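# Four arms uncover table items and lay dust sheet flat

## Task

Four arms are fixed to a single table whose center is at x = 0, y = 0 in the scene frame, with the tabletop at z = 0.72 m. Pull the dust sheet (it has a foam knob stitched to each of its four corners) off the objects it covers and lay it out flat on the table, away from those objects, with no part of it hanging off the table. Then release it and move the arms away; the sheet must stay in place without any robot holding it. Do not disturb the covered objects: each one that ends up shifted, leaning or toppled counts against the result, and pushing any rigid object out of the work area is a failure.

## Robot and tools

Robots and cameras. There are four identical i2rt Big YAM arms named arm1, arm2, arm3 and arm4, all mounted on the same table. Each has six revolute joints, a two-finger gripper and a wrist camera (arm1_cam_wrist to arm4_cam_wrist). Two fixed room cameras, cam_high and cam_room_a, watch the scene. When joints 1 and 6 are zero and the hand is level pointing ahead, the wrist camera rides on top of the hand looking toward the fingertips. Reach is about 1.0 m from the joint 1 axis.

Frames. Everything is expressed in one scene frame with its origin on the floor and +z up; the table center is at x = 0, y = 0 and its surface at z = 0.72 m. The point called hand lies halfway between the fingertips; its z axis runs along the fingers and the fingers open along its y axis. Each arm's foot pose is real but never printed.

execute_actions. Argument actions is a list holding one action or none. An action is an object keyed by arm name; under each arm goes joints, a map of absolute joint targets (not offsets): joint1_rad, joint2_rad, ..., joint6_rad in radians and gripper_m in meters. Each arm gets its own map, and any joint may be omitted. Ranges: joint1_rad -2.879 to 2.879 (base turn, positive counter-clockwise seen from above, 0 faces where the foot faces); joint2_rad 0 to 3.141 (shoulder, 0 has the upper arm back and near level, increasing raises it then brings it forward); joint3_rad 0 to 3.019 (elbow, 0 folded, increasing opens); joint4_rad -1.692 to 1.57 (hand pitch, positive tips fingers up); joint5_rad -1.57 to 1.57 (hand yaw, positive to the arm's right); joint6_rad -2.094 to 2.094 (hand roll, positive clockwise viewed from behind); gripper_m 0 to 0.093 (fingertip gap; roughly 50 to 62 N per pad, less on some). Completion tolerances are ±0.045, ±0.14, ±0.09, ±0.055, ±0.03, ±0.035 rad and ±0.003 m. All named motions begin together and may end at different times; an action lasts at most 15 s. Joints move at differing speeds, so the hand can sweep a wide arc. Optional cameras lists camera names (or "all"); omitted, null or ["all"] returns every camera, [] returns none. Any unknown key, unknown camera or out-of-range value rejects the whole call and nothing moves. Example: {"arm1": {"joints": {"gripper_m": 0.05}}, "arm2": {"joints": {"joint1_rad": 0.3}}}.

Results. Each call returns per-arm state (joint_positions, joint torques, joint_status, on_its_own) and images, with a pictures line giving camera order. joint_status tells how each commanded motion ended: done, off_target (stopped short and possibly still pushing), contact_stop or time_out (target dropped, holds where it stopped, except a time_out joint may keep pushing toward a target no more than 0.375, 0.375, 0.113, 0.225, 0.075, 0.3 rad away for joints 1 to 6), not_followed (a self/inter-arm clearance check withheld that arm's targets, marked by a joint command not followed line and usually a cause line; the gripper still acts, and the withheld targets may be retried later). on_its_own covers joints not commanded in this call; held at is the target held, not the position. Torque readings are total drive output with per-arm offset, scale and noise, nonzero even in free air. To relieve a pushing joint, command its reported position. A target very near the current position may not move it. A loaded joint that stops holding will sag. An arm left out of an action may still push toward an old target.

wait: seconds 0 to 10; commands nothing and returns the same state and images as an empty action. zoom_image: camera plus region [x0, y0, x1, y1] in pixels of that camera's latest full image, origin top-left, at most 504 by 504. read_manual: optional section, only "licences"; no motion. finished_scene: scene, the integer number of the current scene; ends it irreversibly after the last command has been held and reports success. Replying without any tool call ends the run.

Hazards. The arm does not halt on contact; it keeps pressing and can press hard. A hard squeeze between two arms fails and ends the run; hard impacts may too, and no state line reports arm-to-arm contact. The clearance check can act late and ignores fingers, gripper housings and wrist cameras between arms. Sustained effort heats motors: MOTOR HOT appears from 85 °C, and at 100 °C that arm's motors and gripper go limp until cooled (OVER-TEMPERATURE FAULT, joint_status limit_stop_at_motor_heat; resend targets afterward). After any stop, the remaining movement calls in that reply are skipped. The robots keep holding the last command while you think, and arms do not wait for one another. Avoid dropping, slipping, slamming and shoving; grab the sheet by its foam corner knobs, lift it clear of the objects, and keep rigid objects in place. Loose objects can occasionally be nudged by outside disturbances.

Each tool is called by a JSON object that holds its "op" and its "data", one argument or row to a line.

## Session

{"op": "execute_actions", "data": {
  "actions": [],
  "cameras": ["cam_high","cam_room_a"]
}}

Scene clock: 0.00 s.
Joint torques (N m, as the arm reports them, + toward a larger angle): no reading
Motor temperatures (°C, as the motors report them): arm1=[25 27 27 24 25 24] | arm2=[26 26 27 26 25 25] | arm3=[24 25 28 25 25 25] | arm4=[26 26 26 26 24 24]
arm1.joint_positions: joint1_rad=+0.131 joint2_rad=+0.490 joint3_rad=+1.510 joint4_rad=-1.381 joint5_rad=+0.138 joint6_rad=+0.347 gripper_m=+0.094
arm1.joint_status: not commanded
arm1.hand: x=+0.2198 y=+0.5427 z=+1.3976 quat_wxyz=(-0.417, -0.713, -0.408, +0.388) (m; scene frame)
arm2.joint_positions: joint1_rad=-0.224 joint2_rad=+0.596 joint3_rad=+1.608 joint4_rad=-1.333 joint5_rad=-0.241 joint6_rad=+0.203 gripper_m=+0.094
arm2.joint_status: not commanded
arm2.hand: x=-0.3935 y=+0.5771 z=+1.4435 quat_wxyz=(-0.511, -0.583, -0.559, +0.294) (m; scene frame)
arm3.joint_positions: joint1_rad=-0.265 joint2_rad=+0.535 joint3_rad=+1.424 joint4_rad=-1.464 joint5_rad=+0.055 joint6_rad=-0.157 gripper_m=+0.095
arm3.joint_status: not commanded
arm3.hand: x=-0.3944 y=-0.5511 z=+1.3277 quat_wxyz=(-0.440, +0.481, -0.737, -0.181) (m; scene frame)
arm4.joint_positions: joint1_rad=+0.162 joint2_rad=+0.634 joint3_rad=+1.603 joint4_rad=-1.160 joint5_rad=+0.117 joint6_rad=+0.696 gripper_m=+0.094
arm4.joint_status: not commanded
arm4.hand: x=+0.1828 y=-0.5826 z=+1.4797 quat_wxyz=(-0.232, +0.390, -0.662, -0.597) (m; scene frame)
pictures: cam_high, cam_room_a
Images, in order (width x height): cam_high 672x504, cam_room_a 672x504.

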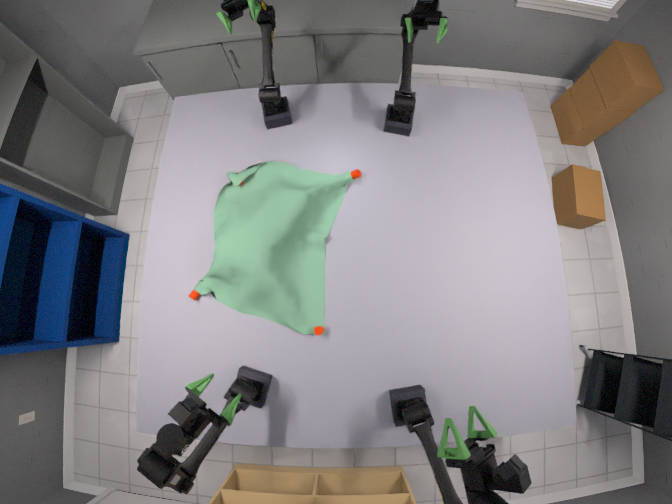

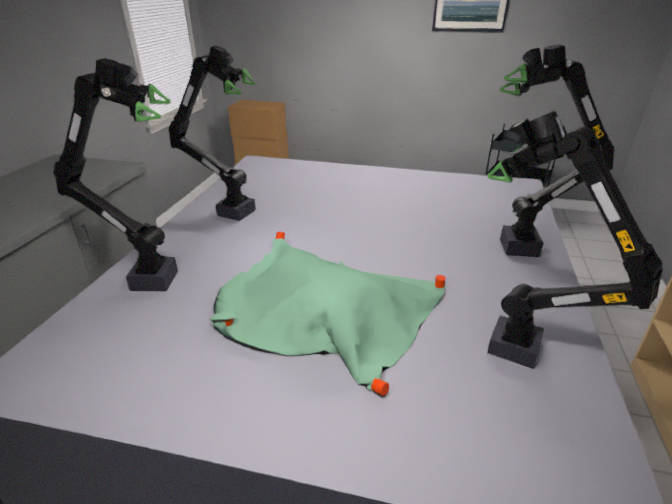

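{"op": "execute_actions", "data": {
  "actions": [
    {"arm1":{"joints":{"joint1_rad":-0.425,"joint2_rad":1.66,"joint3_rad":1.05,"joint4_rad":-0.954,"joint5_rad":0,"joint6_rad":0}},"arm2":{"joints":{"joint1_rad":-0.555,"joint2_rad":1.796,"joint3_rad":1.25,"joint4_rad":-1.01,"joint5_rad":0,"joint6_rad":0}},"arm3":{"joints":{"joint1_rad":0.902,"joint2_rad":1.85,"joint3_rad":1.35,"joint4_rad":-1.04,"joint5_rad":0,"joint6_rad":0}},"arm4":{"joints":{"joint1_rad":0.76,"joint2_rad":1.82,"joint3_rad":1.29,"joint4_rad":-1.02,"joint5_rad":0,"joint6_rad":0}}}
  ]
}}

Scene clock: 14.07 s.
Joint torques (N m, as the arm reports them, + toward a larger angle): arm1=[ -0.4  -12.04   8.61   0.19   0.07  -0.16] | arm2=[  0.56 -15.99   9.82   1.57   0.01  -0.13] | arm3=[  1.6  -15.47   8.71   0.35  -0.02   0.11] | arm4=[ -1.59 -15.15   6.7    1.2   -0.14  -0.07]
Motor temperatures (°C, as the motors report them): arm1=[25 27 29 24 25 24] | arm2=[26 26 29 26 25 25] | arm3=[24 26 30 25 25 25] | arm4=[26 26 27 26 24 24]
arm1.joint_positions: joint1_rad=-0.424 joint2_rad=+1.644 joint3_rad=+1.047 joint4_rad=-0.967 joint5_rad=+0.000 joint6_rad=+0.008 gripper_m=+0.094
arm1.joint_status: all done
arm1.hand: x=+0.0008 y=+0.3394 z=+0.8306 quat_wxyz=(-0.003, -0.895, -0.446, +0.000) (m; scene frame)
arm2.joint_positions: joint1_rad=-0.553 joint2_rad=+1.778 joint3_rad=+1.247 joint4_rad=-1.023 joint5_rad=-0.002 joint6_rad=+0.014 gripper_m=+0.094
arm2.joint_status: all done
arm2.hand: x=-0.5968 y=+0.2837 z=+0.8438 quat_wxyz=(-0.007, -0.820, -0.572, +0.005) (m; scene frame)
arm3.joint_positions: joint1_rad=+0.905 joint2_rad=+1.847 joint3_rad=+1.338 joint4_rad=-1.046 joint5_rad=+0.001 joint6_rad=-0.010 gripper_m=+0.095
arm3.joint_status: all done
arm3.hand: x=-0.8078 y=-0.2727 z=+0.8292 quat_wxyz=(-0.001, +0.894, -0.449, -0.009) (m; scene frame)
arm4.joint_positions: joint1_rad=+0.765 joint2_rad=+1.818 joint3_rad=+1.287 joint4_rad=-1.032 joint5_rad=+0.001 joint6_rad=+0.011 gripper_m=+0.094
arm4.joint_status: all done
arm4.hand: x=-0.1707 y=-0.4623 z=+0.8436 quat_wxyz=(-0.007, +0.940, -0.341, -0.004) (m; scene frame)
pictures: arm1_cam_wrist, arm2_cam_wrist, arm3_cam_wrist, arm4_cam_wrist, cam_high, cam_room_a
Images, in order (width x height): arm1_cam_wrist 672x504, arm2_cam_wrist 672x504, arm3_cam_wrist 672x504, arm4_cam_wrist 672x504, cam_high 672x504, cam_room_a 672x504.

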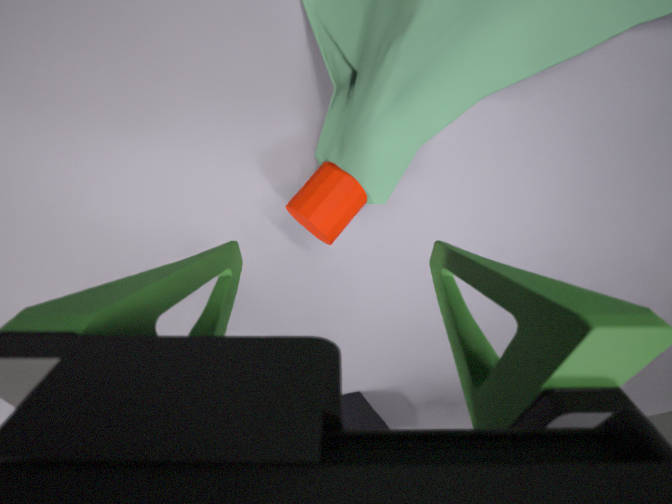

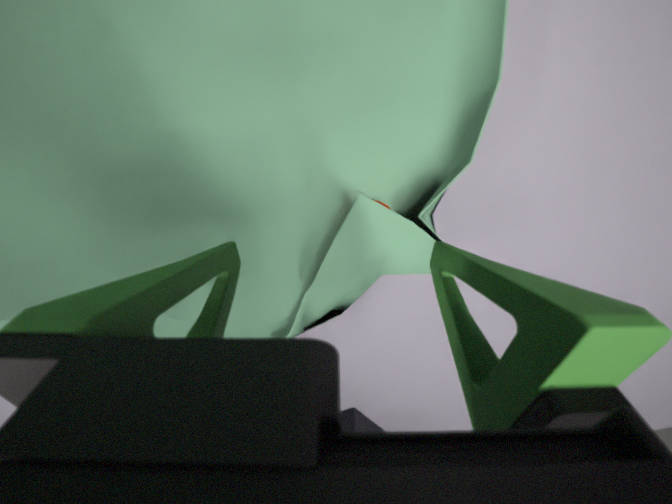

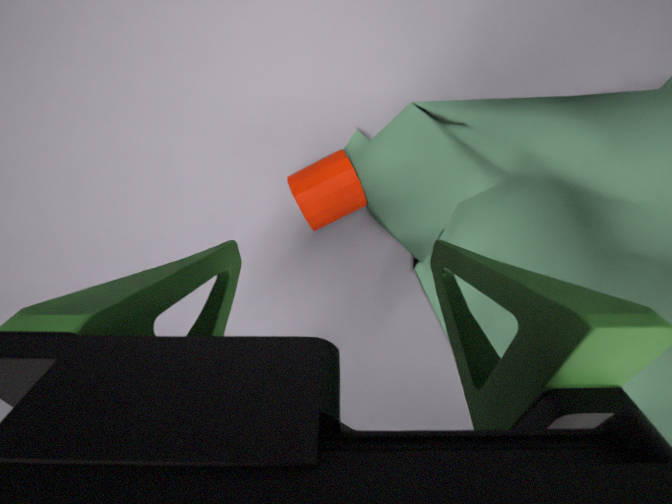

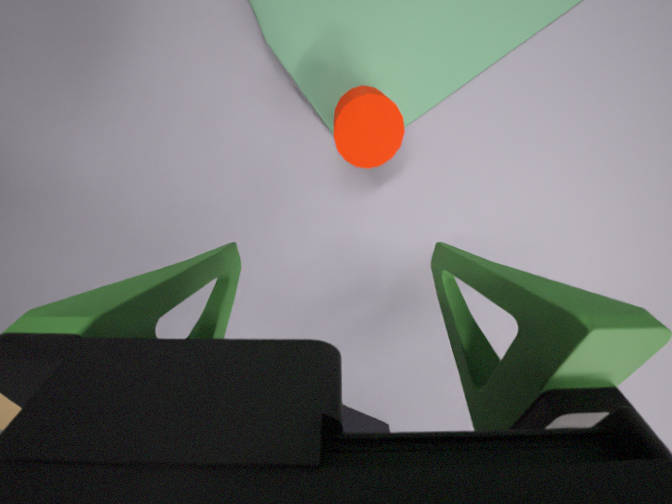

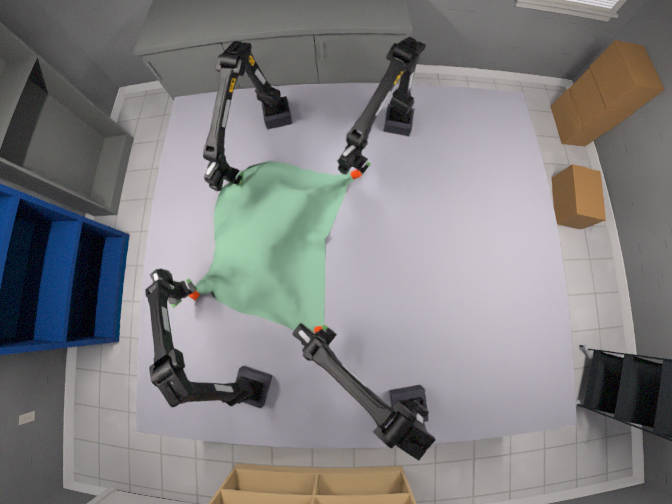

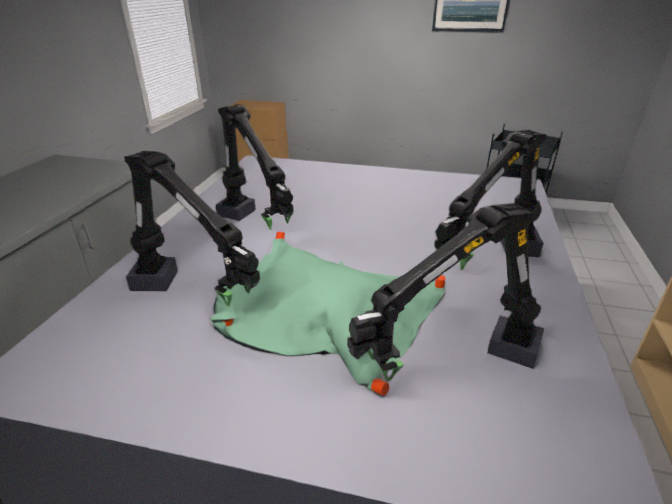

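{"op": "execute_actions", "data": {
  "actions": [
    {"arm1":{"joints":{"joint1_rad":-0.405,"joint2_rad":1.72,"joint3_rad":0.97,"joint4_rad":-0.75,"joint6_rad":0.75}},"arm2":{"joints":{"joint1_rad":-0.633,"joint3_rad":1.12,"joint4_rad":-0.807}},"arm3":{"joints":{"joint1_rad":0.92,"joint2_rad":1.91,"joint3_rad":1.3,"joint4_rad":-0.88,"joint6_rad":1.15}},"arm4":{"joints":{"joint1_rad":0.71,"joint2_rad":1.96,"joint3_rad":1.44,"joint4_rad":-0.927}}}
  ]
}}

Scene clock: 27.17 s.
Joint torques (N m, as the arm reports them, + toward a larger angle): arm1=[  0.77 -12.04   7.14   0.5    0.04   0.08] | arm2=[  1.35 -15.25   9.15   1.85  -0.02  -0.13] | arm3=[  2.93 -14.84   7.78   0.82   0.05   0.18] | arm4=[ -1.62 -17.1    9.73   1.29  -0.14  -0.07]
Motor temperatures (°C, as the motors report them): arm1=[25 28 29 24 25 24] | arm2=[26 27 29 26 25 25] | arm3=[24 27 30 25 25 25] | arm4=[26 26 28 26 24 24]
arm1.joint_positions: joint1_rad=-0.421 joint2_rad=+1.708 joint3_rad=+0.975 joint4_rad=-0.764 joint5_rad=+0.000 joint6_rad=+0.743 gripper_m=+0.094
arm1.joint_status: all done
arm1.hand: x=-0.0028 y=+0.3324 z=+0.7836 quat_wxyz=(-0.028, -0.995, -0.096, +0.021) (m; scene frame)
arm2.joint_positions: joint1_rad=-0.641 joint2_rad=+1.778 joint3_rad=+1.118 joint4_rad=-0.823 joint5_rad=-0.001 joint6_rad=+0.013 gripper_m=+0.094
arm2.joint_status: all done
arm2.hand: x=-0.6338 y=+0.3097 z=+0.8039 quat_wxyz=(-0.025, -0.844, -0.535, +0.036) (m; scene frame)
arm3.joint_positions: joint1_rad=+0.914 joint2_rad=+1.906 joint3_rad=+1.295 joint4_rad=-0.896 joint5_rad=+0.001 joint6_rad=+1.140 gripper_m=+0.095
arm3.joint_status: all done
arm3.hand: x=-0.8187 y=-0.2663 z=+0.7863 quat_wxyz=(+0.006, +0.509, -0.860, -0.033) (m; scene frame)
arm4.joint_positions: joint1_rad=+0.716 joint2_rad=+1.962 joint3_rad=+1.389 joint4_rad=-0.938 joint5_rad=+0.001 joint6_rad=+0.010 gripper_m=+0.094
arm4.joint_status: all done
arm4.hand: x=-0.1938 y=-0.4075 z=+0.8046 quat_wxyz=(-0.016, +0.931, -0.363, -0.028) (m; scene frame)
pictures: arm1_cam_wrist, arm2_cam_wrist, arm3_cam_wrist, arm4_cam_wrist, cam_high, cam_room_a
Images, in order (width x height): arm1_cam_wrist 672x504, arm2_cam_wrist 672x504, arm3_cam_wrist 672x504, arm4_cam_wrist 672x504, cam_high 672x504, cam_room_a 672x504.

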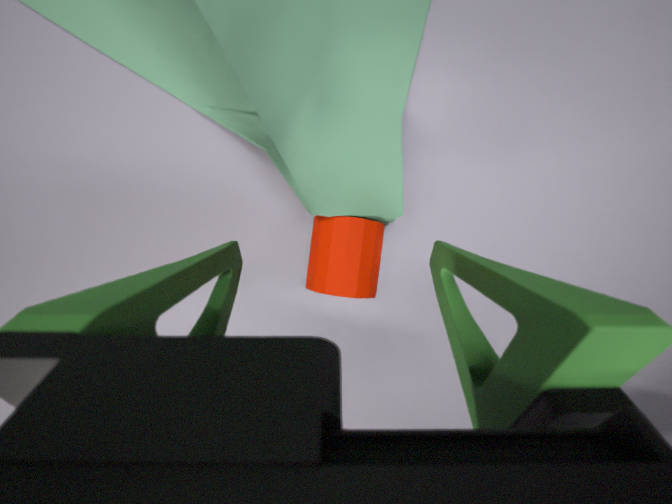

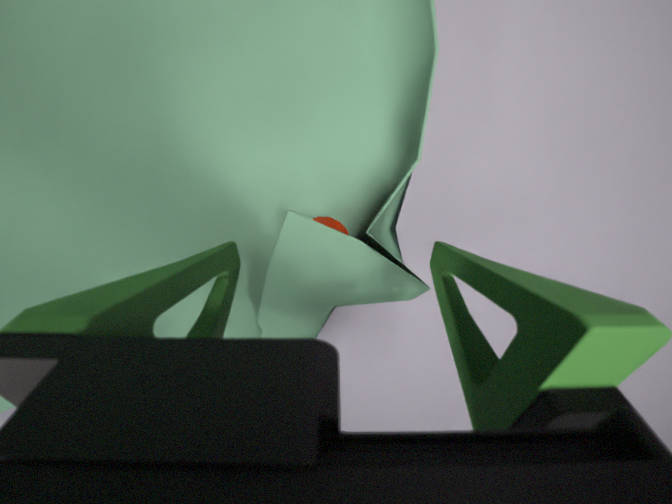

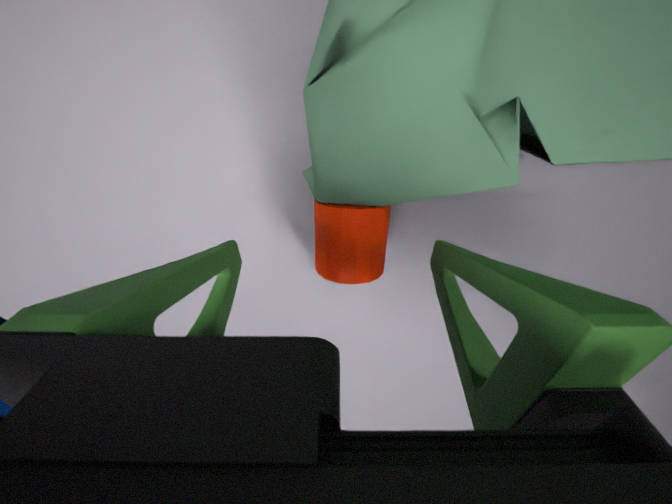

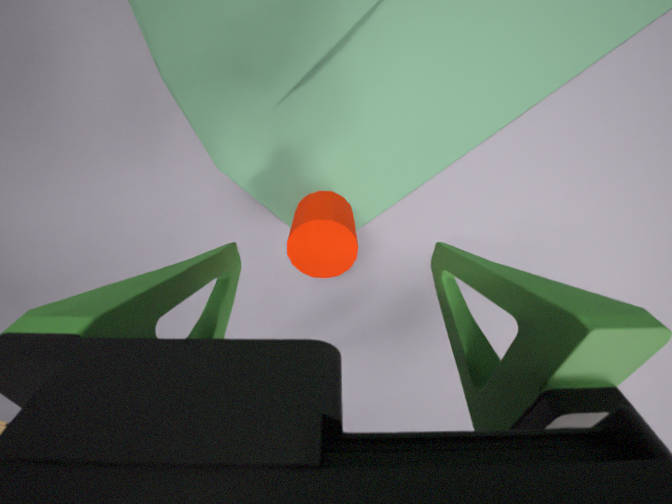

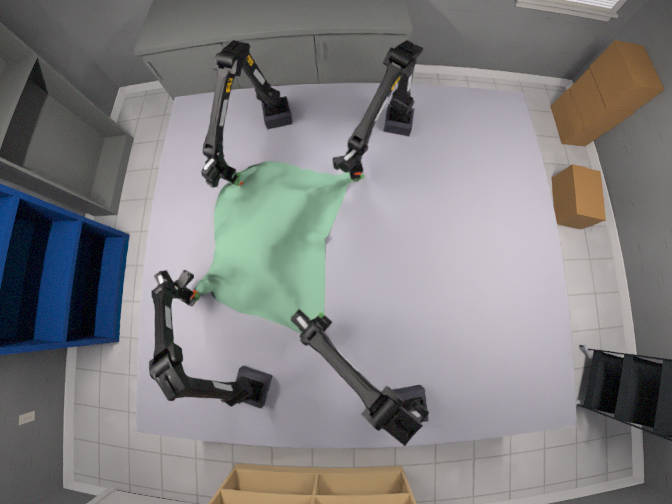

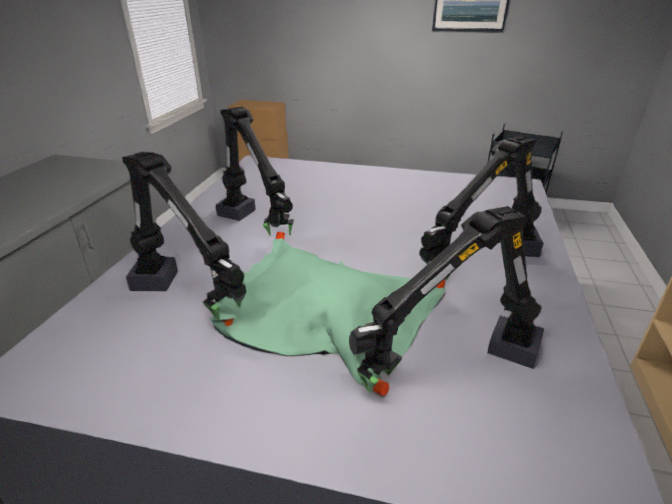

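{"op": "execute_actions", "data": {
  "actions": [
    {"arm1":{"joints":{"joint2_rad":1.83,"joint4_rad":-0.78}},"arm2":{"joints":{"joint2_rad":1.92,"joint1_rad":-0.615,"joint6_rad":0.3,"joint4_rad":-0.83}},"arm3":{"joints":{"joint2_rad":2.0}},"arm4":{"joints":{"joint2_rad":2.06,"joint1_rad":0.735}}}
  ],
  "cameras": ["arm1_cam_wrist","arm2_cam_wrist","arm3_cam_wrist","arm4_cam_wrist"]
}}

{"op": "execute_actions", "data": {
  "actions": [
    {"arm1":{"joints":{"gripper_m":0}},"arm2":{"joints":{"gripper_m":0}},"arm3":{"joints":{"gripper_m":0}},"arm4":{"joints":{"gripper_m":0}}}
  ],
  "cameras": ["arm1_cam_wrist","arm2_cam_wrist","arm3_cam_wrist","arm4_cam_wrist"]
}}

Scene clock: 38.30 s.
Joint torques (N m, as the arm reports them, + toward a larger angle): arm1=[  1.83 -14.18   6.03  -0.44   0.15   0.08] | arm2=[  1.2  -16.54   7.9    0.51   0.     0.15] | arm3=[  3.06 -14.99   7.18   0.58   0.06   0.14] | arm4=[ -0.11 -17.96   8.58   1.11  -0.13  -0.07]
Motor temperatures (°C, as the motors report them): arm1=[25 28 29 24 25 24] | arm2=[26 27 29 26 25 25] | arm3=[24 27 30 25 25 25] | arm4=[26 27 29 26 24 24]
arm1.joint_positions: joint1_rad=-0.421 joint2_rad=+1.819 joint3_rad=+0.975 joint4_rad=-0.770 joint5_rad=-0.001 joint6_rad=+0.746 gripper_m=+0.094
arm1.joint_status: all done
arm1.hand: x=+0.0092 y=+0.3475 z=+0.7376 quat_wxyz=(+0.016, -0.995, -0.095, -0.018) (m; scene frame)
arm2.joint_positions: joint1_rad=-0.620 joint2_rad=+1.910 joint3_rad=+1.118 joint4_rad=-0.823 joint5_rad=-0.001 joint6_rad=+0.284 gripper_m=+0.094
arm2.joint_status: all done
arm2.hand: x=-0.6163 y=+0.3240 z=+0.7436 quat_wxyz=(+0.013, -0.905, -0.425, -0.018) (m; scene frame)
arm3.joint_positions: joint1_rad=+0.915 joint2_rad=+1.993 joint3_rad=+1.296 joint4_rad=-0.891 joint5_rad=+0.000 joint6_rad=+1.142 gripper_m=+0.095
arm3.joint_status: all done
arm3.hand: x=-0.8124 y=-0.2761 z=+0.7420 quat_wxyz=(+0.002, +0.509, -0.861, +0.008) (m; scene frame)
arm4.joint_positions: joint1_rad=+0.717 joint2_rad=+2.063 joint3_rad=+1.398 joint4_rad=-0.938 joint5_rad=+0.001 joint6_rad=+0.010 gripper_m=+0.094
arm4.joint_status: all done
arm4.hand: x=-0.1856 y=-0.4151 z=+0.7529 quat_wxyz=(+0.000, +0.932, -0.363, +0.015) (m; scene frame)
pictures: arm1_cam_wrist, arm2_cam_wrist, arm3_cam_wrist, arm4_cam_wrist
Images, in order (width x height): arm1_cam_wrist 672x504, arm2_cam_wrist 672x504, arm3_cam_wrist 672x504, arm4_cam_wrist 672x504.

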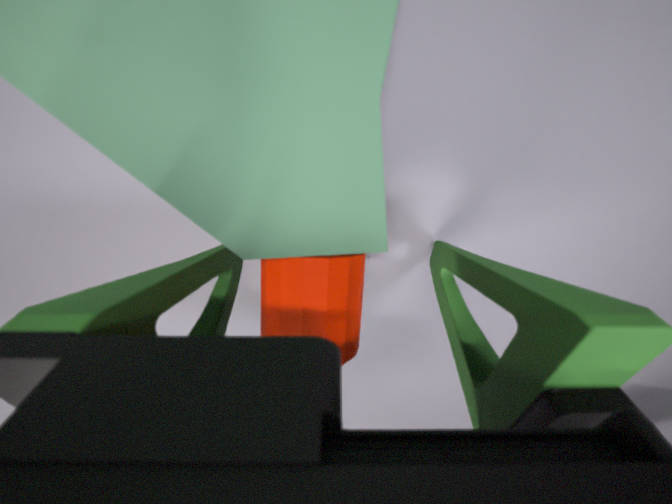

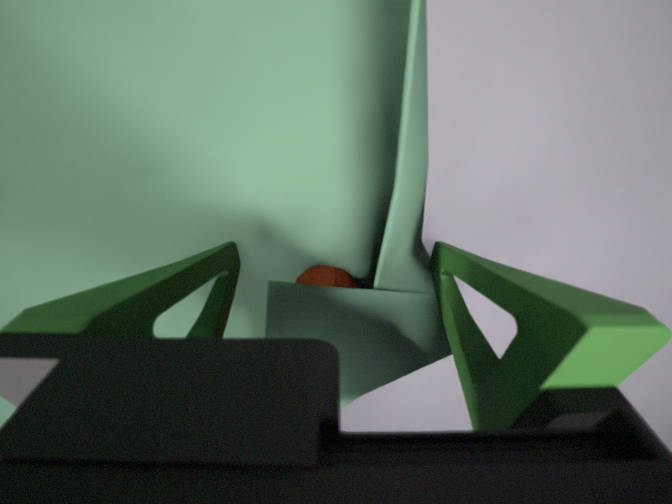

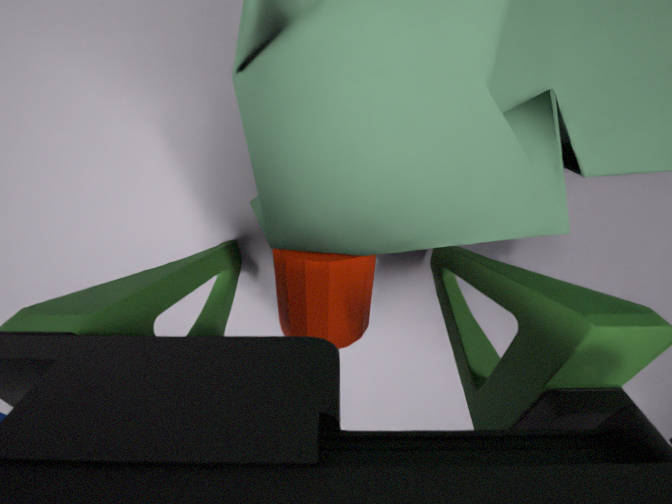

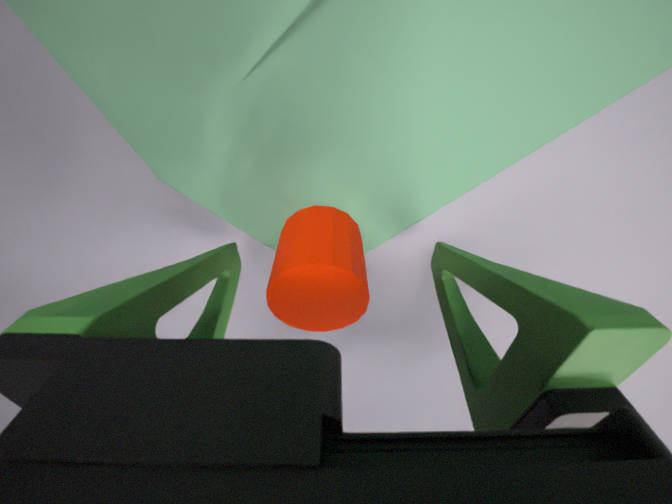

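Scene clock: 39.27 s.
Joint torques (N m, as the arm reports them, + toward a larger angle): arm1=[  0.74 -13.2    6.12  -0.47   0.14   0.1 ] | arm2=[  1.06 -16.02   8.07   0.54  -0.17   0.15] | arm3=[  2.88 -15.01   7.23   0.51   0.08   0.12] | arm4=[ -0.07 -17.7    8.53   1.09  -0.13  -0.06]
Motor temperatures (°C, as the motors report them): arm1=[25 28 29 24 25 24] | arm2=[26 27 29 26 25 25] | arm3=[24 27 30 25 25 25] | arm4=[26 27 29 26 24 24]
arm1.joint_positions: joint1_rad=-0.421 joint2_rad=+1.819 joint3_rad=+0.975 joint4_rad=-0.770 joint5_rad=-0.001 joint6_rad=+0.746 gripper_m=+0.038
arm1.joint_status: gripper_m off_target (ended at +0.038, target +0.000)
arm1.hand: x=+0.0092 y=+0.3475 z=+0.7376 quat_wxyz=(+0.016, -0.995, -0.095, -0.018) (m; scene frame)
arm2.joint_positions: joint1_rad=-0.620 joint2_rad=+1.900 joint3_rad=+1.118 joint4_rad=-0.823 joint5_rad=+0.004 joint6_rad=+0.285 gripper_m=+0.001
arm2.joint_status: all done
arm2.hand: x=-0.6176 y=+0.3226 z=+0.7481 quat_wxyz=(+0.012, -0.905, -0.425, -0.012) (m; scene frame)
arm3.joint_positions: joint1_rad=+0.915 joint2_rad=+1.993 joint3_rad=+1.296 joint4_rad=-0.891 joint5_rad=+0.000 joint6_rad=+1.142 gripper_m=+0.039
arm3.joint_status: gripper_m off_target (ended at +0.039, target +0.000)
arm3.hand: x=-0.8124 y=-0.2761 z=+0.7420 quat_wxyz=(+0.002, +0.509, -0.861, +0.008) (m; scene frame)
arm4.joint_positions: joint1_rad=+0.717 joint2_rad=+2.063 joint3_rad=+1.398 joint4_rad=-0.938 joint5_rad=+0.001 joint6_rad=+0.009 gripper_m=+0.038
arm4.joint_status: gripper_m off_target (ended at +0.038, target +0.000)
arm4.hand: x=-0.1856 y=-0.4151 z=+0.7529 quat_wxyz=(+0.000, +0.932, -0.363, +0.015) (m; scene frame)
pictures: arm1_cam_wrist, arm2_cam_wrist, arm3_cam_wrist, arm4_cam_wrist
Images, in order (width x height): arm1_cam_wrist 672x504, arm2_cam_wrist 672x504, arm3_cam_wrist 672x504, arm4_cam_wrist 672x504.

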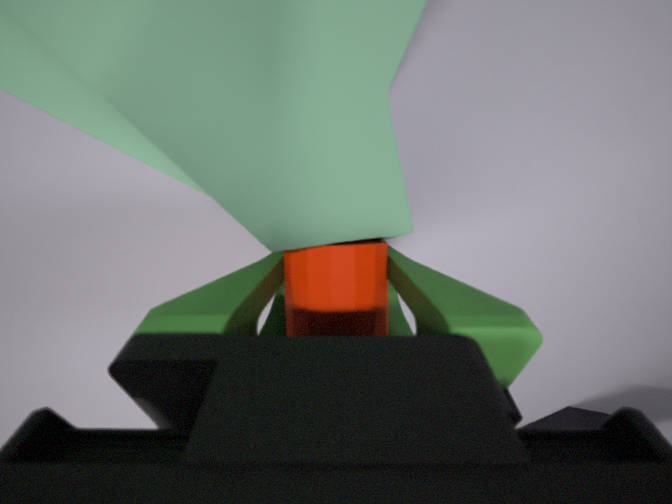

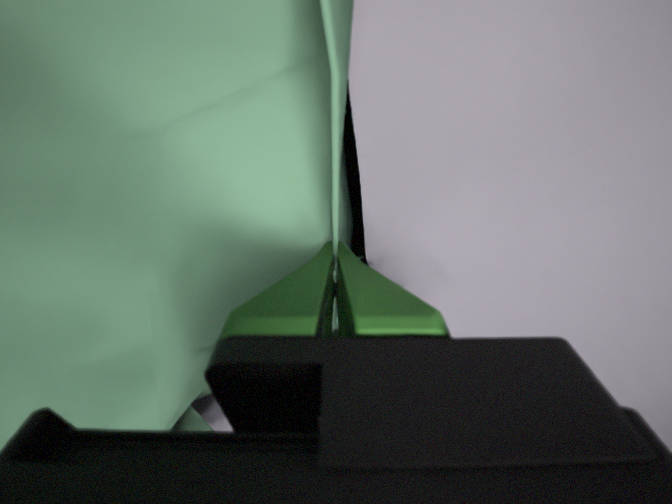

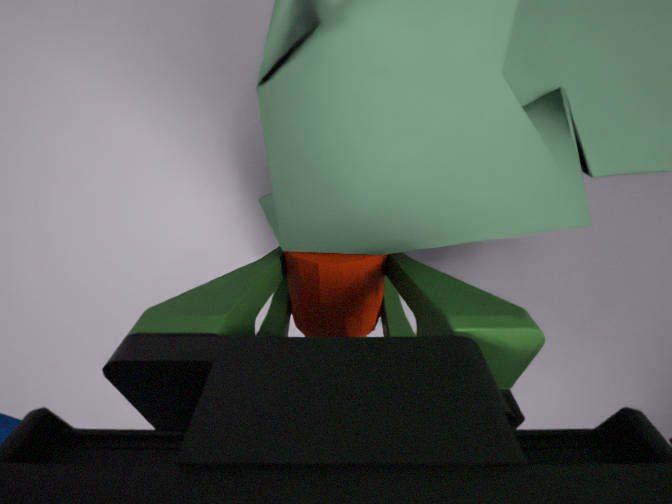

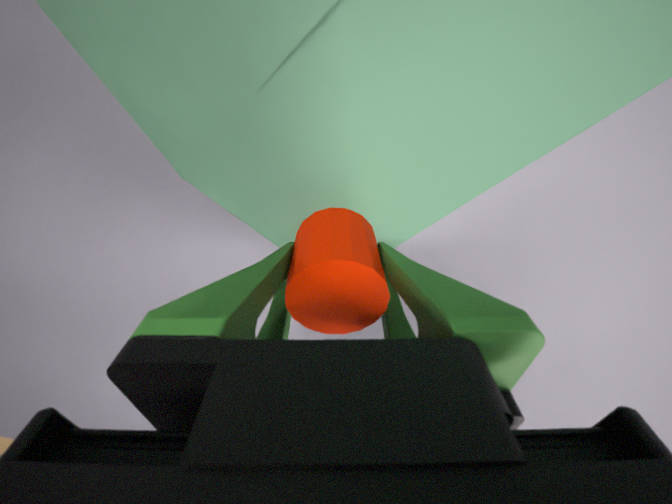

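{"op": "execute_actions", "data": {
  "actions": [
    {"arm2":{"joints":{"joint2_rad":1.72}}}
  ],
  "cameras": ["cam_room_a","cam_high"]
}}

{"op": "zoom_image", "data": {
  "camera": "cam_room_a",
  "region": [140, 220, 340, 370]
}}

Scene clock: 45.37 s.
Joint torques (N m, as the arm reports them, + toward a larger angle): arm1=[  1.56 -13.67   6.38  -0.66   0.13   0.  ] | arm2=[  1.18 -14.54   9.76   0.97  -0.13   0.13] | arm3=[  2.53 -15.63   7.12   0.51   0.09   0.13] | arm4=[ -0.04 -17.7    8.6    1.1   -0.13  -0.06]
Motor temperatures (°C, as the motors report them): arm1=[25 28 29 24 25 24] | arm2=[26 27 29 26 25 25] | arm3=[24 28 30 25 25 25] | arm4=[26 27 30 26 24 24]
arm1.joint_positions: joint1_rad=-0.421 joint2_rad=+1.819 joint3_rad=+0.975 joint4_rad=-0.770 joint5_rad=-0.001 joint6_rad=+0.746 gripper_m=+0.038
arm1.joint_status: not commanded
arm1.hand: x=+0.0092 y=+0.3475 z=+0.7376 quat_wxyz=(+0.016, -0.995, -0.095, -0.018) (m; scene frame)
arm2.joint_positions: joint1_rad=-0.620 joint2_rad=+1.700 joint3_rad=+1.117 joint4_rad=-0.823 joint5_rad=+0.003 joint6_rad=+0.286 gripper_m=+0.001
arm2.joint_status: all done
arm2.hand: x=-0.6281 y=+0.2984 z=+0.8405 quat_wxyz=(-0.055, -0.902, -0.423, +0.062) (m; scene frame)
arm3.joint_positions: joint1_rad=+0.915 joint2_rad=+1.993 joint3_rad=+1.296 joint4_rad=-0.891 joint5_rad=+0.000 joint6_rad=+1.142 gripper_m=+0.039
arm3.joint_status: not commanded
arm3.hand: x=-0.8124 y=-0.2761 z=+0.7420 quat_wxyz=(+0.002, +0.509, -0.861, +0.008) (m; scene frame)
arm4.joint_positions: joint1_rad=+0.718 joint2_rad=+2.063 joint3_rad=+1.398 joint4_rad=-0.938 joint5_rad=+0.001 joint6_rad=+0.009 gripper_m=+0.038
arm4.joint_status: not commanded
arm4.hand: x=-0.1857 y=-0.4152 z=+0.7529 quat_wxyz=(+0.000, +0.932, -0.363, +0.015) (m; scene frame)
pictures: cam_high, cam_room_a
Images, in order (width x height): cam_high 672x504, cam_room_a 672x504.

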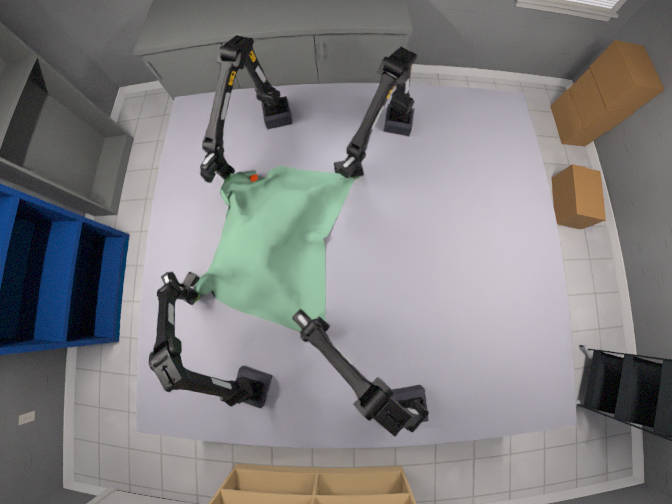

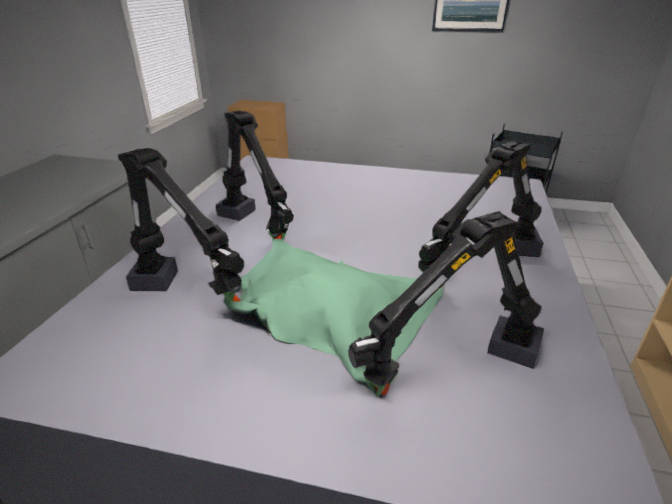

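Region (140, 220, 340, 370) of cam_room_a's 672x504 image, scaled by 2.520, with more detail than that image has; it fills the top 378 rows of this view, and the rest is white.

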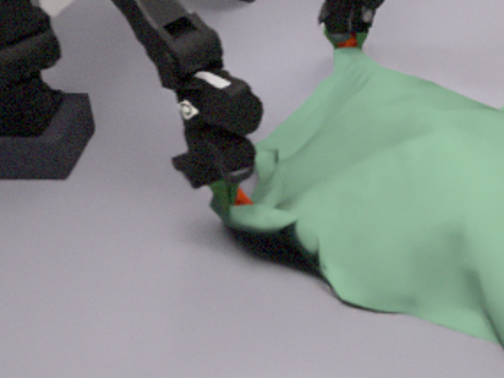

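Knob now exposed; release and look from nearer.

{"op": "execute_actions", "data": {
  "actions": [
    {"arm2":{"joints":{"gripper_m":0.093}}}
  ],
  "cameras": []
}}

{"op": "execute_actions", "data": {
  "actions": [
    {"arm2":{"joints":{"joint1_rad":-0.45,"joint4_rad":-1.0,"joint6_rad":0}}}
  ],
  "cameras": ["arm2_cam_wrist","cam_high","cam_room_a"]
}}

Scene clock: 50.80 s.
Joint torques (N m, as the arm reports them, + toward a larger angle): arm1=[  1.1  -13.13   6.43  -0.79   0.15   0.05] | arm2=[  1.18 -14.42   9.79   0.98  -0.12   0.13] | arm3=[  2.78 -15.6    7.27   0.68   0.09   0.13] | arm4=[ -0.09 -17.72   8.6    1.1   -0.14  -0.06]
Motor temperatures (°C, as the motors report them): arm1=[25 28 29 24 25 24] | arm2=[26 27 29 26 25 25] | arm3=[24 28 30 25 25 25] | arm4=[26 27 30 26 24 24]
arm1.joint_positions: joint1_rad=-0.421 joint2_rad=+1.819 joint3_rad=+0.975 joint4_rad=-0.770 joint5_rad=-0.001 joint6_rad=+0.746 gripper_m=+0.038
arm1.joint_status: not commanded
arm1.hand: x=+0.0092 y=+0.3475 z=+0.7376 quat_wxyz=(+0.016, -0.995, -0.095, -0.018) (m; scene frame)
arm2.joint_positions: joint1_rad=-0.620 joint2_rad=+1.700 joint3_rad=+1.117 joint4_rad=-0.823 joint5_rad=+0.003 joint6_rad=+0.287 gripper_m=+0.093
arm2.joint_status: all done
arm2.hand: x=-0.6281 y=+0.2984 z=+0.8405 quat_wxyz=(-0.055, -0.902, -0.423, +0.062) (m; scene frame)
arm3.joint_positions: joint1_rad=+0.915 joint2_rad=+1.993 joint3_rad=+1.296 joint4_rad=-0.891 joint5_rad=+0.000 joint6_rad=+1.142 gripper_m=+0.039
arm3.joint_status: not commanded
arm3.hand: x=-0.8124 y=-0.2761 z=+0.7420 quat_wxyz=(+0.002, +0.509, -0.861, +0.008) (m; scene frame)
arm4.joint_positions: joint1_rad=+0.718 joint2_rad=+2.063 joint3_rad=+1.398 joint4_rad=-0.938 joint5_rad=+0.001 joint6_rad=+0.009 gripper_m=+0.038
arm4.joint_status: not commanded
arm4.hand: x=-0.1857 y=-0.4152 z=+0.7529 quat_wxyz=(+0.000, +0.932, -0.363, +0.015) (m; scene frame)
pictures: none
No camera images: the call's "cameras" was empty. Leave "cameras" out to get every camera's image.

Scene clock: 52.10 s.
Joint torques (N m, as the arm reports them, + toward a larger angle): arm1=[  0.62 -12.42   6.18  -0.78   0.1   -0.01] | arm2=[  0.28 -13.96   9.44   0.32  -0.04  -0.14] | arm3=[  2.58 -15.72   7.12   0.46   0.08   0.13] | arm4=[ -0.06 -17.78   8.6    1.07  -0.14  -0.06]
Motor temperatures (°C, as the motors report them): arm1=[25 28 29 24 25 24] | arm2=[26 27 29 26 25 25] | arm3=[24 28 30 25 25 25] | arm4=[26 27 30 26 24 24]
arm1.joint_positions: joint1_rad=-0.421 joint2_rad=+1.819 joint3_rad=+0.975 joint4_rad=-0.770 joint5_rad=-0.001 joint6_rad=+0.746 gripper_m=+0.038
arm1.joint_status: not commanded
arm1.hand: x=+0.0092 y=+0.3475 z=+0.7376 quat_wxyz=(+0.016, -0.995, -0.095, -0.018) (m; scene frame)
arm2.joint_positions: joint1_rad=-0.443 joint2_rad=+1.700 joint3_rad=+1.117 joint4_rad=-0.986 joint5_rad=-0.001 joint6_rad=+0.014 gripper_m=+0.093
arm2.joint_status: all done
arm2.hand: x=-0.5348 y=+0.3094 z=+0.8374 quat_wxyz=(-0.002, -0.788, -0.616, +0.000) (m; scene frame)
arm3.joint_positions: joint1_rad=+0.915 joint2_rad=+1.993 joint3_rad=+1.296 joint4_rad=-0.891 joint5_rad=+0.000 joint6_rad=+1.142 gripper_m=+0.039
arm3.joint_status: not commanded
arm3.hand: x=-0.8124 y=-0.2761 z=+0.7420 quat_wxyz=(+0.002, +0.509, -0.861, +0.008) (m; scene frame)
arm4.joint_positions: joint1_rad=+0.718 joint2_rad=+2.063 joint3_rad=+1.398 joint4_rad=-0.938 joint5_rad=+0.001 joint6_rad=+0.009 gripper_m=+0.038
arm4.joint_status: not commanded
arm4.hand: x=-0.1857 y=-0.4152 z=+0.7529 quat_wxyz=(+0.000, +0.932, -0.363, +0.015) (m; scene frame)
pictures: arm2_cam_wrist, cam_high, cam_room_a
Images, in order (width x height): arm2_cam_wrist 672x504, cam_high 672x504, cam_room_a 672x504.

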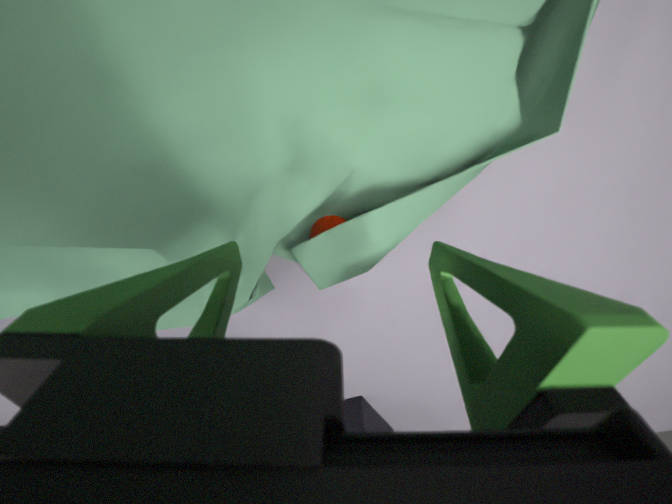

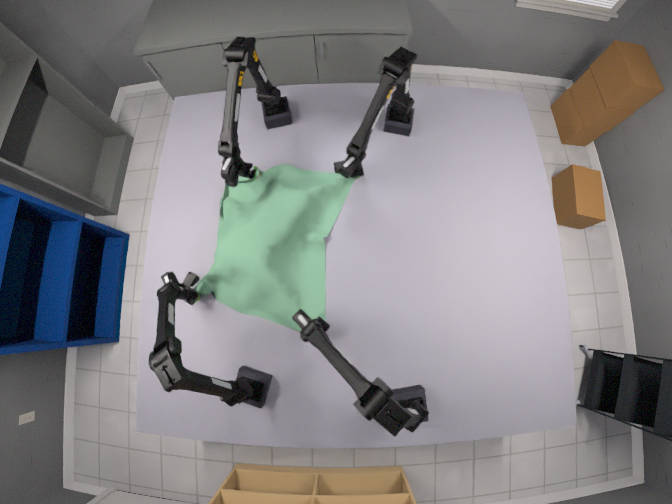

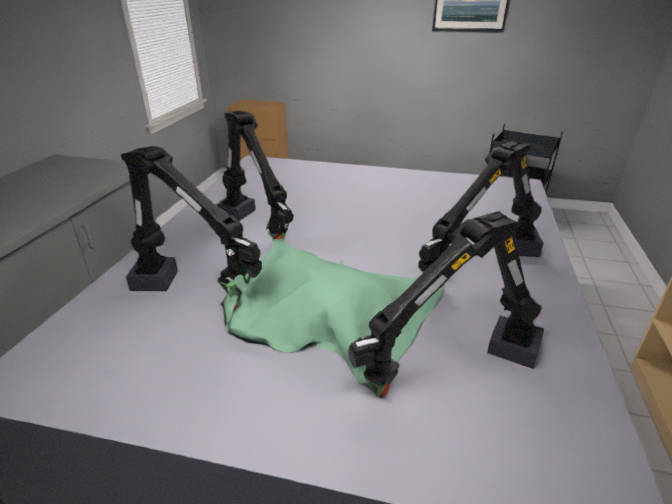

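{"op": "execute_actions", "data": {
  "actions": [
    {"arm2":{"joints":{"joint2_rad":1.67,"joint3_rad":0.94,"joint4_rad":-0.8,"joint6_rad":0.1}}}
  ],
  "cameras": ["arm2_cam_wrist"]
}}

{"op": "execute_actions", "data": {
  "actions": [
    {"arm2":{"joints":{"joint2_rad":1.795,"joint4_rad":-0.73}}}
  ],
  "cameras": ["arm2_cam_wrist"]
}}

Scene clock: 58.97 s.
Joint torques (N m, as the arm reports them, + toward a larger angle): arm1=[  1.41 -13.16   6.17  -0.53   0.13   0.03] | arm2=[  0.14 -14.54   8.34   1.72  -0.03   0.16] | arm3=[  2.61 -15.37   7.09   0.48   0.05   0.1 ] | arm4=[  0.02 -17.67   8.58   1.06  -0.14  -0.06]
Motor temperatures (°C, as the motors report them): arm1=[25 28 29 24 25 24] | arm2=[26 27 29 26 25 25] | arm3=[24 28 30 25 25 25] | arm4=[26 28 30 26 24 24]
arm1.joint_positions: joint1_rad=-0.421 joint2_rad=+1.819 joint3_rad=+0.975 joint4_rad=-0.770 joint5_rad=-0.001 joint6_rad=+0.746 gripper_m=+0.038
arm1.joint_status: not commanded
arm1.hand: x=+0.0092 y=+0.3475 z=+0.7376 quat_wxyz=(+0.016, -0.995, -0.095, -0.018) (m; scene frame)
arm2.joint_positions: joint1_rad=-0.443 joint2_rad=+1.676 joint3_rad=+0.938 joint4_rad=-0.817 joint5_rad=-0.001 joint6_rad=+0.084 gripper_m=+0.093
arm2.joint_status: all done
arm2.hand: x=-0.5252 y=+0.3499 z=+0.7936 quat_wxyz=(-0.007, -0.809, -0.588, +0.005) (m; scene frame)
arm3.joint_positions: joint1_rad=+0.915 joint2_rad=+1.993 joint3_rad=+1.296 joint4_rad=-0.891 joint5_rad=+0.000 joint6_rad=+1.142 gripper_m=+0.039
arm3.joint_status: not commanded
arm3.hand: x=-0.8124 y=-0.2761 z=+0.7420 quat_wxyz=(+0.002, +0.509, -0.861, +0.008) (m; scene frame)
arm4.joint_positions: joint1_rad=+0.718 joint2_rad=+2.063 joint3_rad=+1.398 joint4_rad=-0.938 joint5_rad=+0.001 joint6_rad=+0.009 gripper_m=+0.038
arm4.joint_status: not commanded
arm4.hand: x=-0.1857 y=-0.4152 z=+0.7529 quat_wxyz=(+0.000, +0.932, -0.363, +0.015) (m; scene frame)
pictures: arm2_cam_wrist
Images, in order (width x height): arm2_cam_wrist 672x504.

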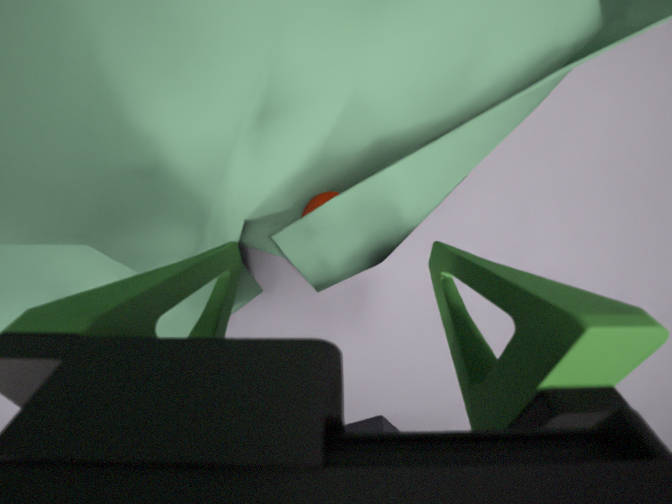

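Scene clock: 59.83 s.
Joint torques (N m, as the arm reports them, + toward a larger angle): arm1=[  0.63 -13.51   6.11  -0.75   0.12   0.12] | arm2=[  0.13 -11.8    7.72   1.41   0.13   0.12] | arm3=[  3.23 -15.66   6.91   0.6    0.09   0.13] | arm4=[ -0.08 -17.73   8.62   1.08  -0.13  -0.05]
Motor temperatures (°C, as the motors report them): arm1=[25 28 29 24 25 24] | arm2=[26 27 29 26 25 25] | arm3=[24 28 30 25 25 25] | arm4=[26 28 30 26 24 24]
arm1.joint_positions: joint1_rad=-0.421 joint2_rad=+1.819 joint3_rad=+0.975 joint4_rad=-0.770 joint5_rad=-0.001 joint6_rad=+0.746 gripper_m=+0.038
arm1.joint_status: not commanded
arm1.hand: x=+0.0092 y=+0.3475 z=+0.7376 quat_wxyz=(+0.016, -0.995, -0.095, -0.018) (m; scene frame)
arm2.joint_positions: joint1_rad=-0.443 joint2_rad=+1.761 joint3_rad=+0.938 joint4_rad=-0.740 joint5_rad=-0.005 joint6_rad=+0.088 gripper_m=+0.093
arm2.joint_status: all done
arm2.hand: x=-0.5258 y=+0.3437 z=+0.7599 quat_wxyz=(-0.006, -0.810, -0.586, +0.001) (m; scene frame)
arm3.joint_positions: joint1_rad=+0.915 joint2_rad=+1.993 joint3_rad=+1.296 joint4_rad=-0.891 joint5_rad=+0.000 joint6_rad=+1.142 gripper_m=+0.039
arm3.joint_status: not commanded
arm3.hand: x=-0.8124 y=-0.2761 z=+0.7420 quat_wxyz=(+0.002, +0.509, -0.861, +0.008) (m; scene frame)
arm4.joint_positions: joint1_rad=+0.718 joint2_rad=+2.063 joint3_rad=+1.398 joint4_rad=-0.938 joint5_rad=+0.001 joint6_rad=+0.009 gripper_m=+0.038
arm4.joint_status: not commanded
arm4.hand: x=-0.1857 y=-0.4152 z=+0.7529 quat_wxyz=(+0.000, +0.932, -0.363, +0.015) (m; scene frame)
pictures: arm2_cam_wrist
Images, in order (width x height): arm2_cam_wrist 672x504.

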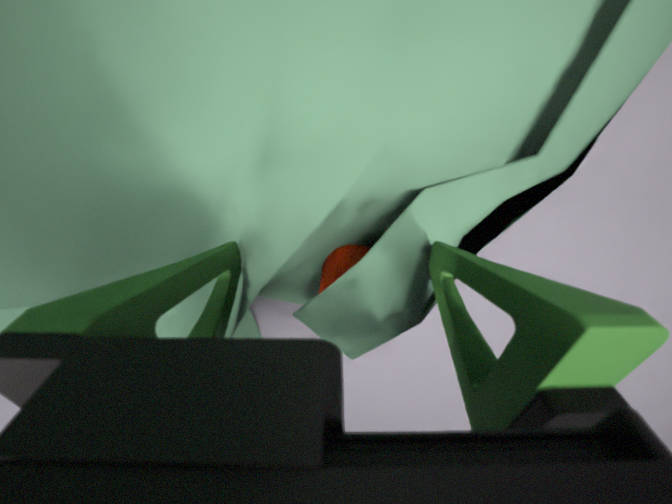

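{"op": "execute_actions", "data": {
  "actions": [
    {"arm2":{"joints":{"joint2_rad":1.87,"joint4_rad":-0.8,"joint1_rad":-0.48}}}
  ],
  "cameras": ["arm2_cam_wrist"]
}}

{"op": "execute_actions", "data": {
  "actions": [
    {"arm2":{"joints":{"gripper_m":0}}}
  ],
  "cameras": ["arm2_cam_wrist"]
}}

Scene clock: 67.43 s.
Joint torques (N m, as the arm reports them, + toward a larger angle): arm1=[  0.73 -13.16   6.22  -0.46   0.08   0.09] | arm2=[-1.02 -7.56  5.78 -0.09  0.58  0.12] | arm3=[  2.27 -15.35   7.07   0.54   0.1    0.13] | arm4=[ -0.11 -17.64   8.6    1.09  -0.13  -0.06]
Motor temperatures (°C, as the motors report them): arm1=[25 28 29 24 25 24] | arm2=[26 27 29 26 25 25] | arm3=[24 28 30 25 25 25] | arm4=[26 28 30 26 24 24]
arm1.joint_positions: joint1_rad=-0.421 joint2_rad=+1.819 joint3_rad=+0.975 joint4_rad=-0.770 joint5_rad=-0.001 joint6_rad=+0.746 gripper_m=+0.038
arm1.joint_status: not commanded
arm1.hand: x=+0.0092 y=+0.3475 z=+0.7376 quat_wxyz=(+0.016, -0.995, -0.095, -0.018) (m; scene frame)
arm2.joint_positions: joint1_rad=-0.457 joint2_rad=+1.787 joint3_rad=+0.960 joint4_rad=-0.779 joint5_rad=-0.018 joint6_rad=+0.088 gripper_m=+0.093
arm2.joint_status: all done
arm2.hand: x=-0.5289 y=+0.3471 z=+0.7554 quat_wxyz=(+0.003, -0.814, -0.580, -0.020) (m; scene frame)
arm3.joint_positions: joint1_rad=+0.915 joint2_rad=+1.993 joint3_rad=+1.296 joint4_rad=-0.891 joint5_rad=+0.000 joint6_rad=+1.142 gripper_m=+0.039
arm3.joint_status: not commanded
arm3.hand: x=-0.8124 y=-0.2761 z=+0.7420 quat_wxyz=(+0.002, +0.509, -0.861, +0.008) (m; scene frame)
arm4.joint_positions: joint1_rad=+0.718 joint2_rad=+2.063 joint3_rad=+1.398 joint4_rad=-0.938 joint5_rad=+0.001 joint6_rad=+0.009 gripper_m=+0.038
arm4.joint_status: not commanded
arm4.hand: x=-0.1857 y=-0.4152 z=+0.7529 quat_wxyz=(+0.000, +0.932, -0.363, +0.015) (m; scene frame)
pictures: arm2_cam_wrist
Images, in order (width x height): arm2_cam_wrist 672x504.

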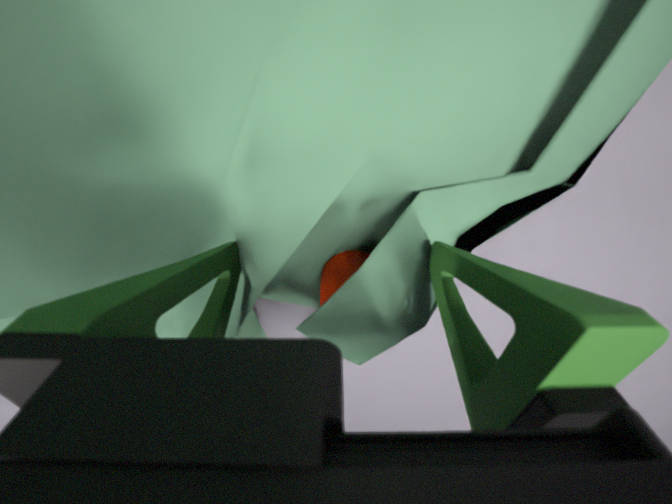

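Scene clock: 68.20 s.
Joint torques (N m, as the arm reports them, + toward a larger angle): arm1=[  0.96 -13.19   6.11  -0.72  -0.34   0.  ] | arm2=[-1.01 -8.26  5.05  0.33  0.94  0.08] | arm3=[  2.68 -15.18   7.27   0.49   0.09   0.12] | arm4=[ -0.05 -17.66   8.6    1.06  -0.14  -0.05]
Motor temperatures (°C, as the motors report them): arm1=[25 28 29 24 25 24] | arm2=[26 27 29 26 25 25] | arm3=[24 28 30 25 25 25] | arm4=[26 28 30 26 24 24]
arm1.joint_positions: joint1_rad=-0.421 joint2_rad=+1.819 joint3_rad=+0.975 joint4_rad=-0.770 joint5_rad=+0.009 joint6_rad=+0.753 gripper_m=+0.038
arm1.joint_status: not commanded
arm1.hand: x=+0.0078 y=+0.3486 z=+0.7376 quat_wxyz=(+0.019, -0.996, -0.091, -0.015) (m; scene frame)
arm2.joint_positions: joint1_rad=-0.459 joint2_rad=+1.794 joint3_rad=+0.969 joint4_rad=-0.788 joint5_rad=-0.029 joint6_rad=+0.092 gripper_m=+0.007
arm2.joint_status: gripper_m off_target (ended at +0.007, target +0.000)
arm2.hand: x=-0.5281 y=+0.3457 z=+0.7550 quat_wxyz=(+0.002, -0.816, -0.578, -0.026) (m; scene frame)
arm3.joint_positions: joint1_rad=+0.915 joint2_rad=+1.993 joint3_rad=+1.296 joint4_rad=-0.891 joint5_rad=+0.000 joint6_rad=+1.142 gripper_m=+0.039
arm3.joint_status: not commanded
arm3.hand: x=-0.8124 y=-0.2761 z=+0.7420 quat_wxyz=(+0.002, +0.509, -0.861, +0.008) (m; scene frame)
arm4.joint_positions: joint1_rad=+0.718 joint2_rad=+2.063 joint3_rad=+1.398 joint4_rad=-0.937 joint5_rad=+0.001 joint6_rad=+0.009 gripper_m=+0.038
arm4.joint_status: not commanded
arm4.hand: x=-0.1859 y=-0.4151 z=+0.7529 quat_wxyz=(+0.000, +0.932, -0.363, +0.015) (m; scene frame)
pictures: arm2_cam_wrist
Images, in order (width x height): arm2_cam_wrist 672x504.

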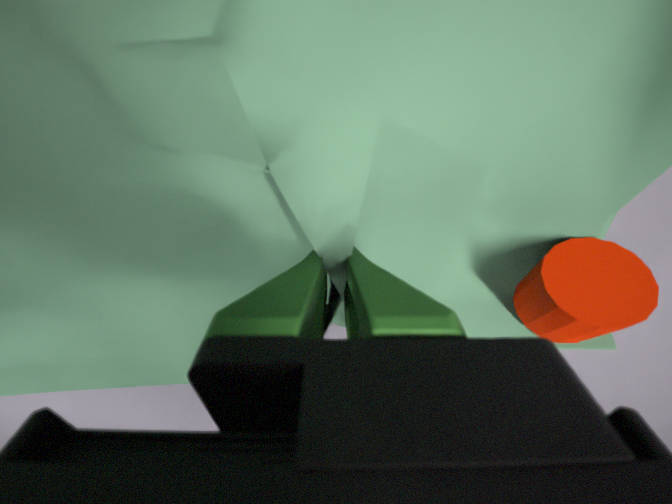

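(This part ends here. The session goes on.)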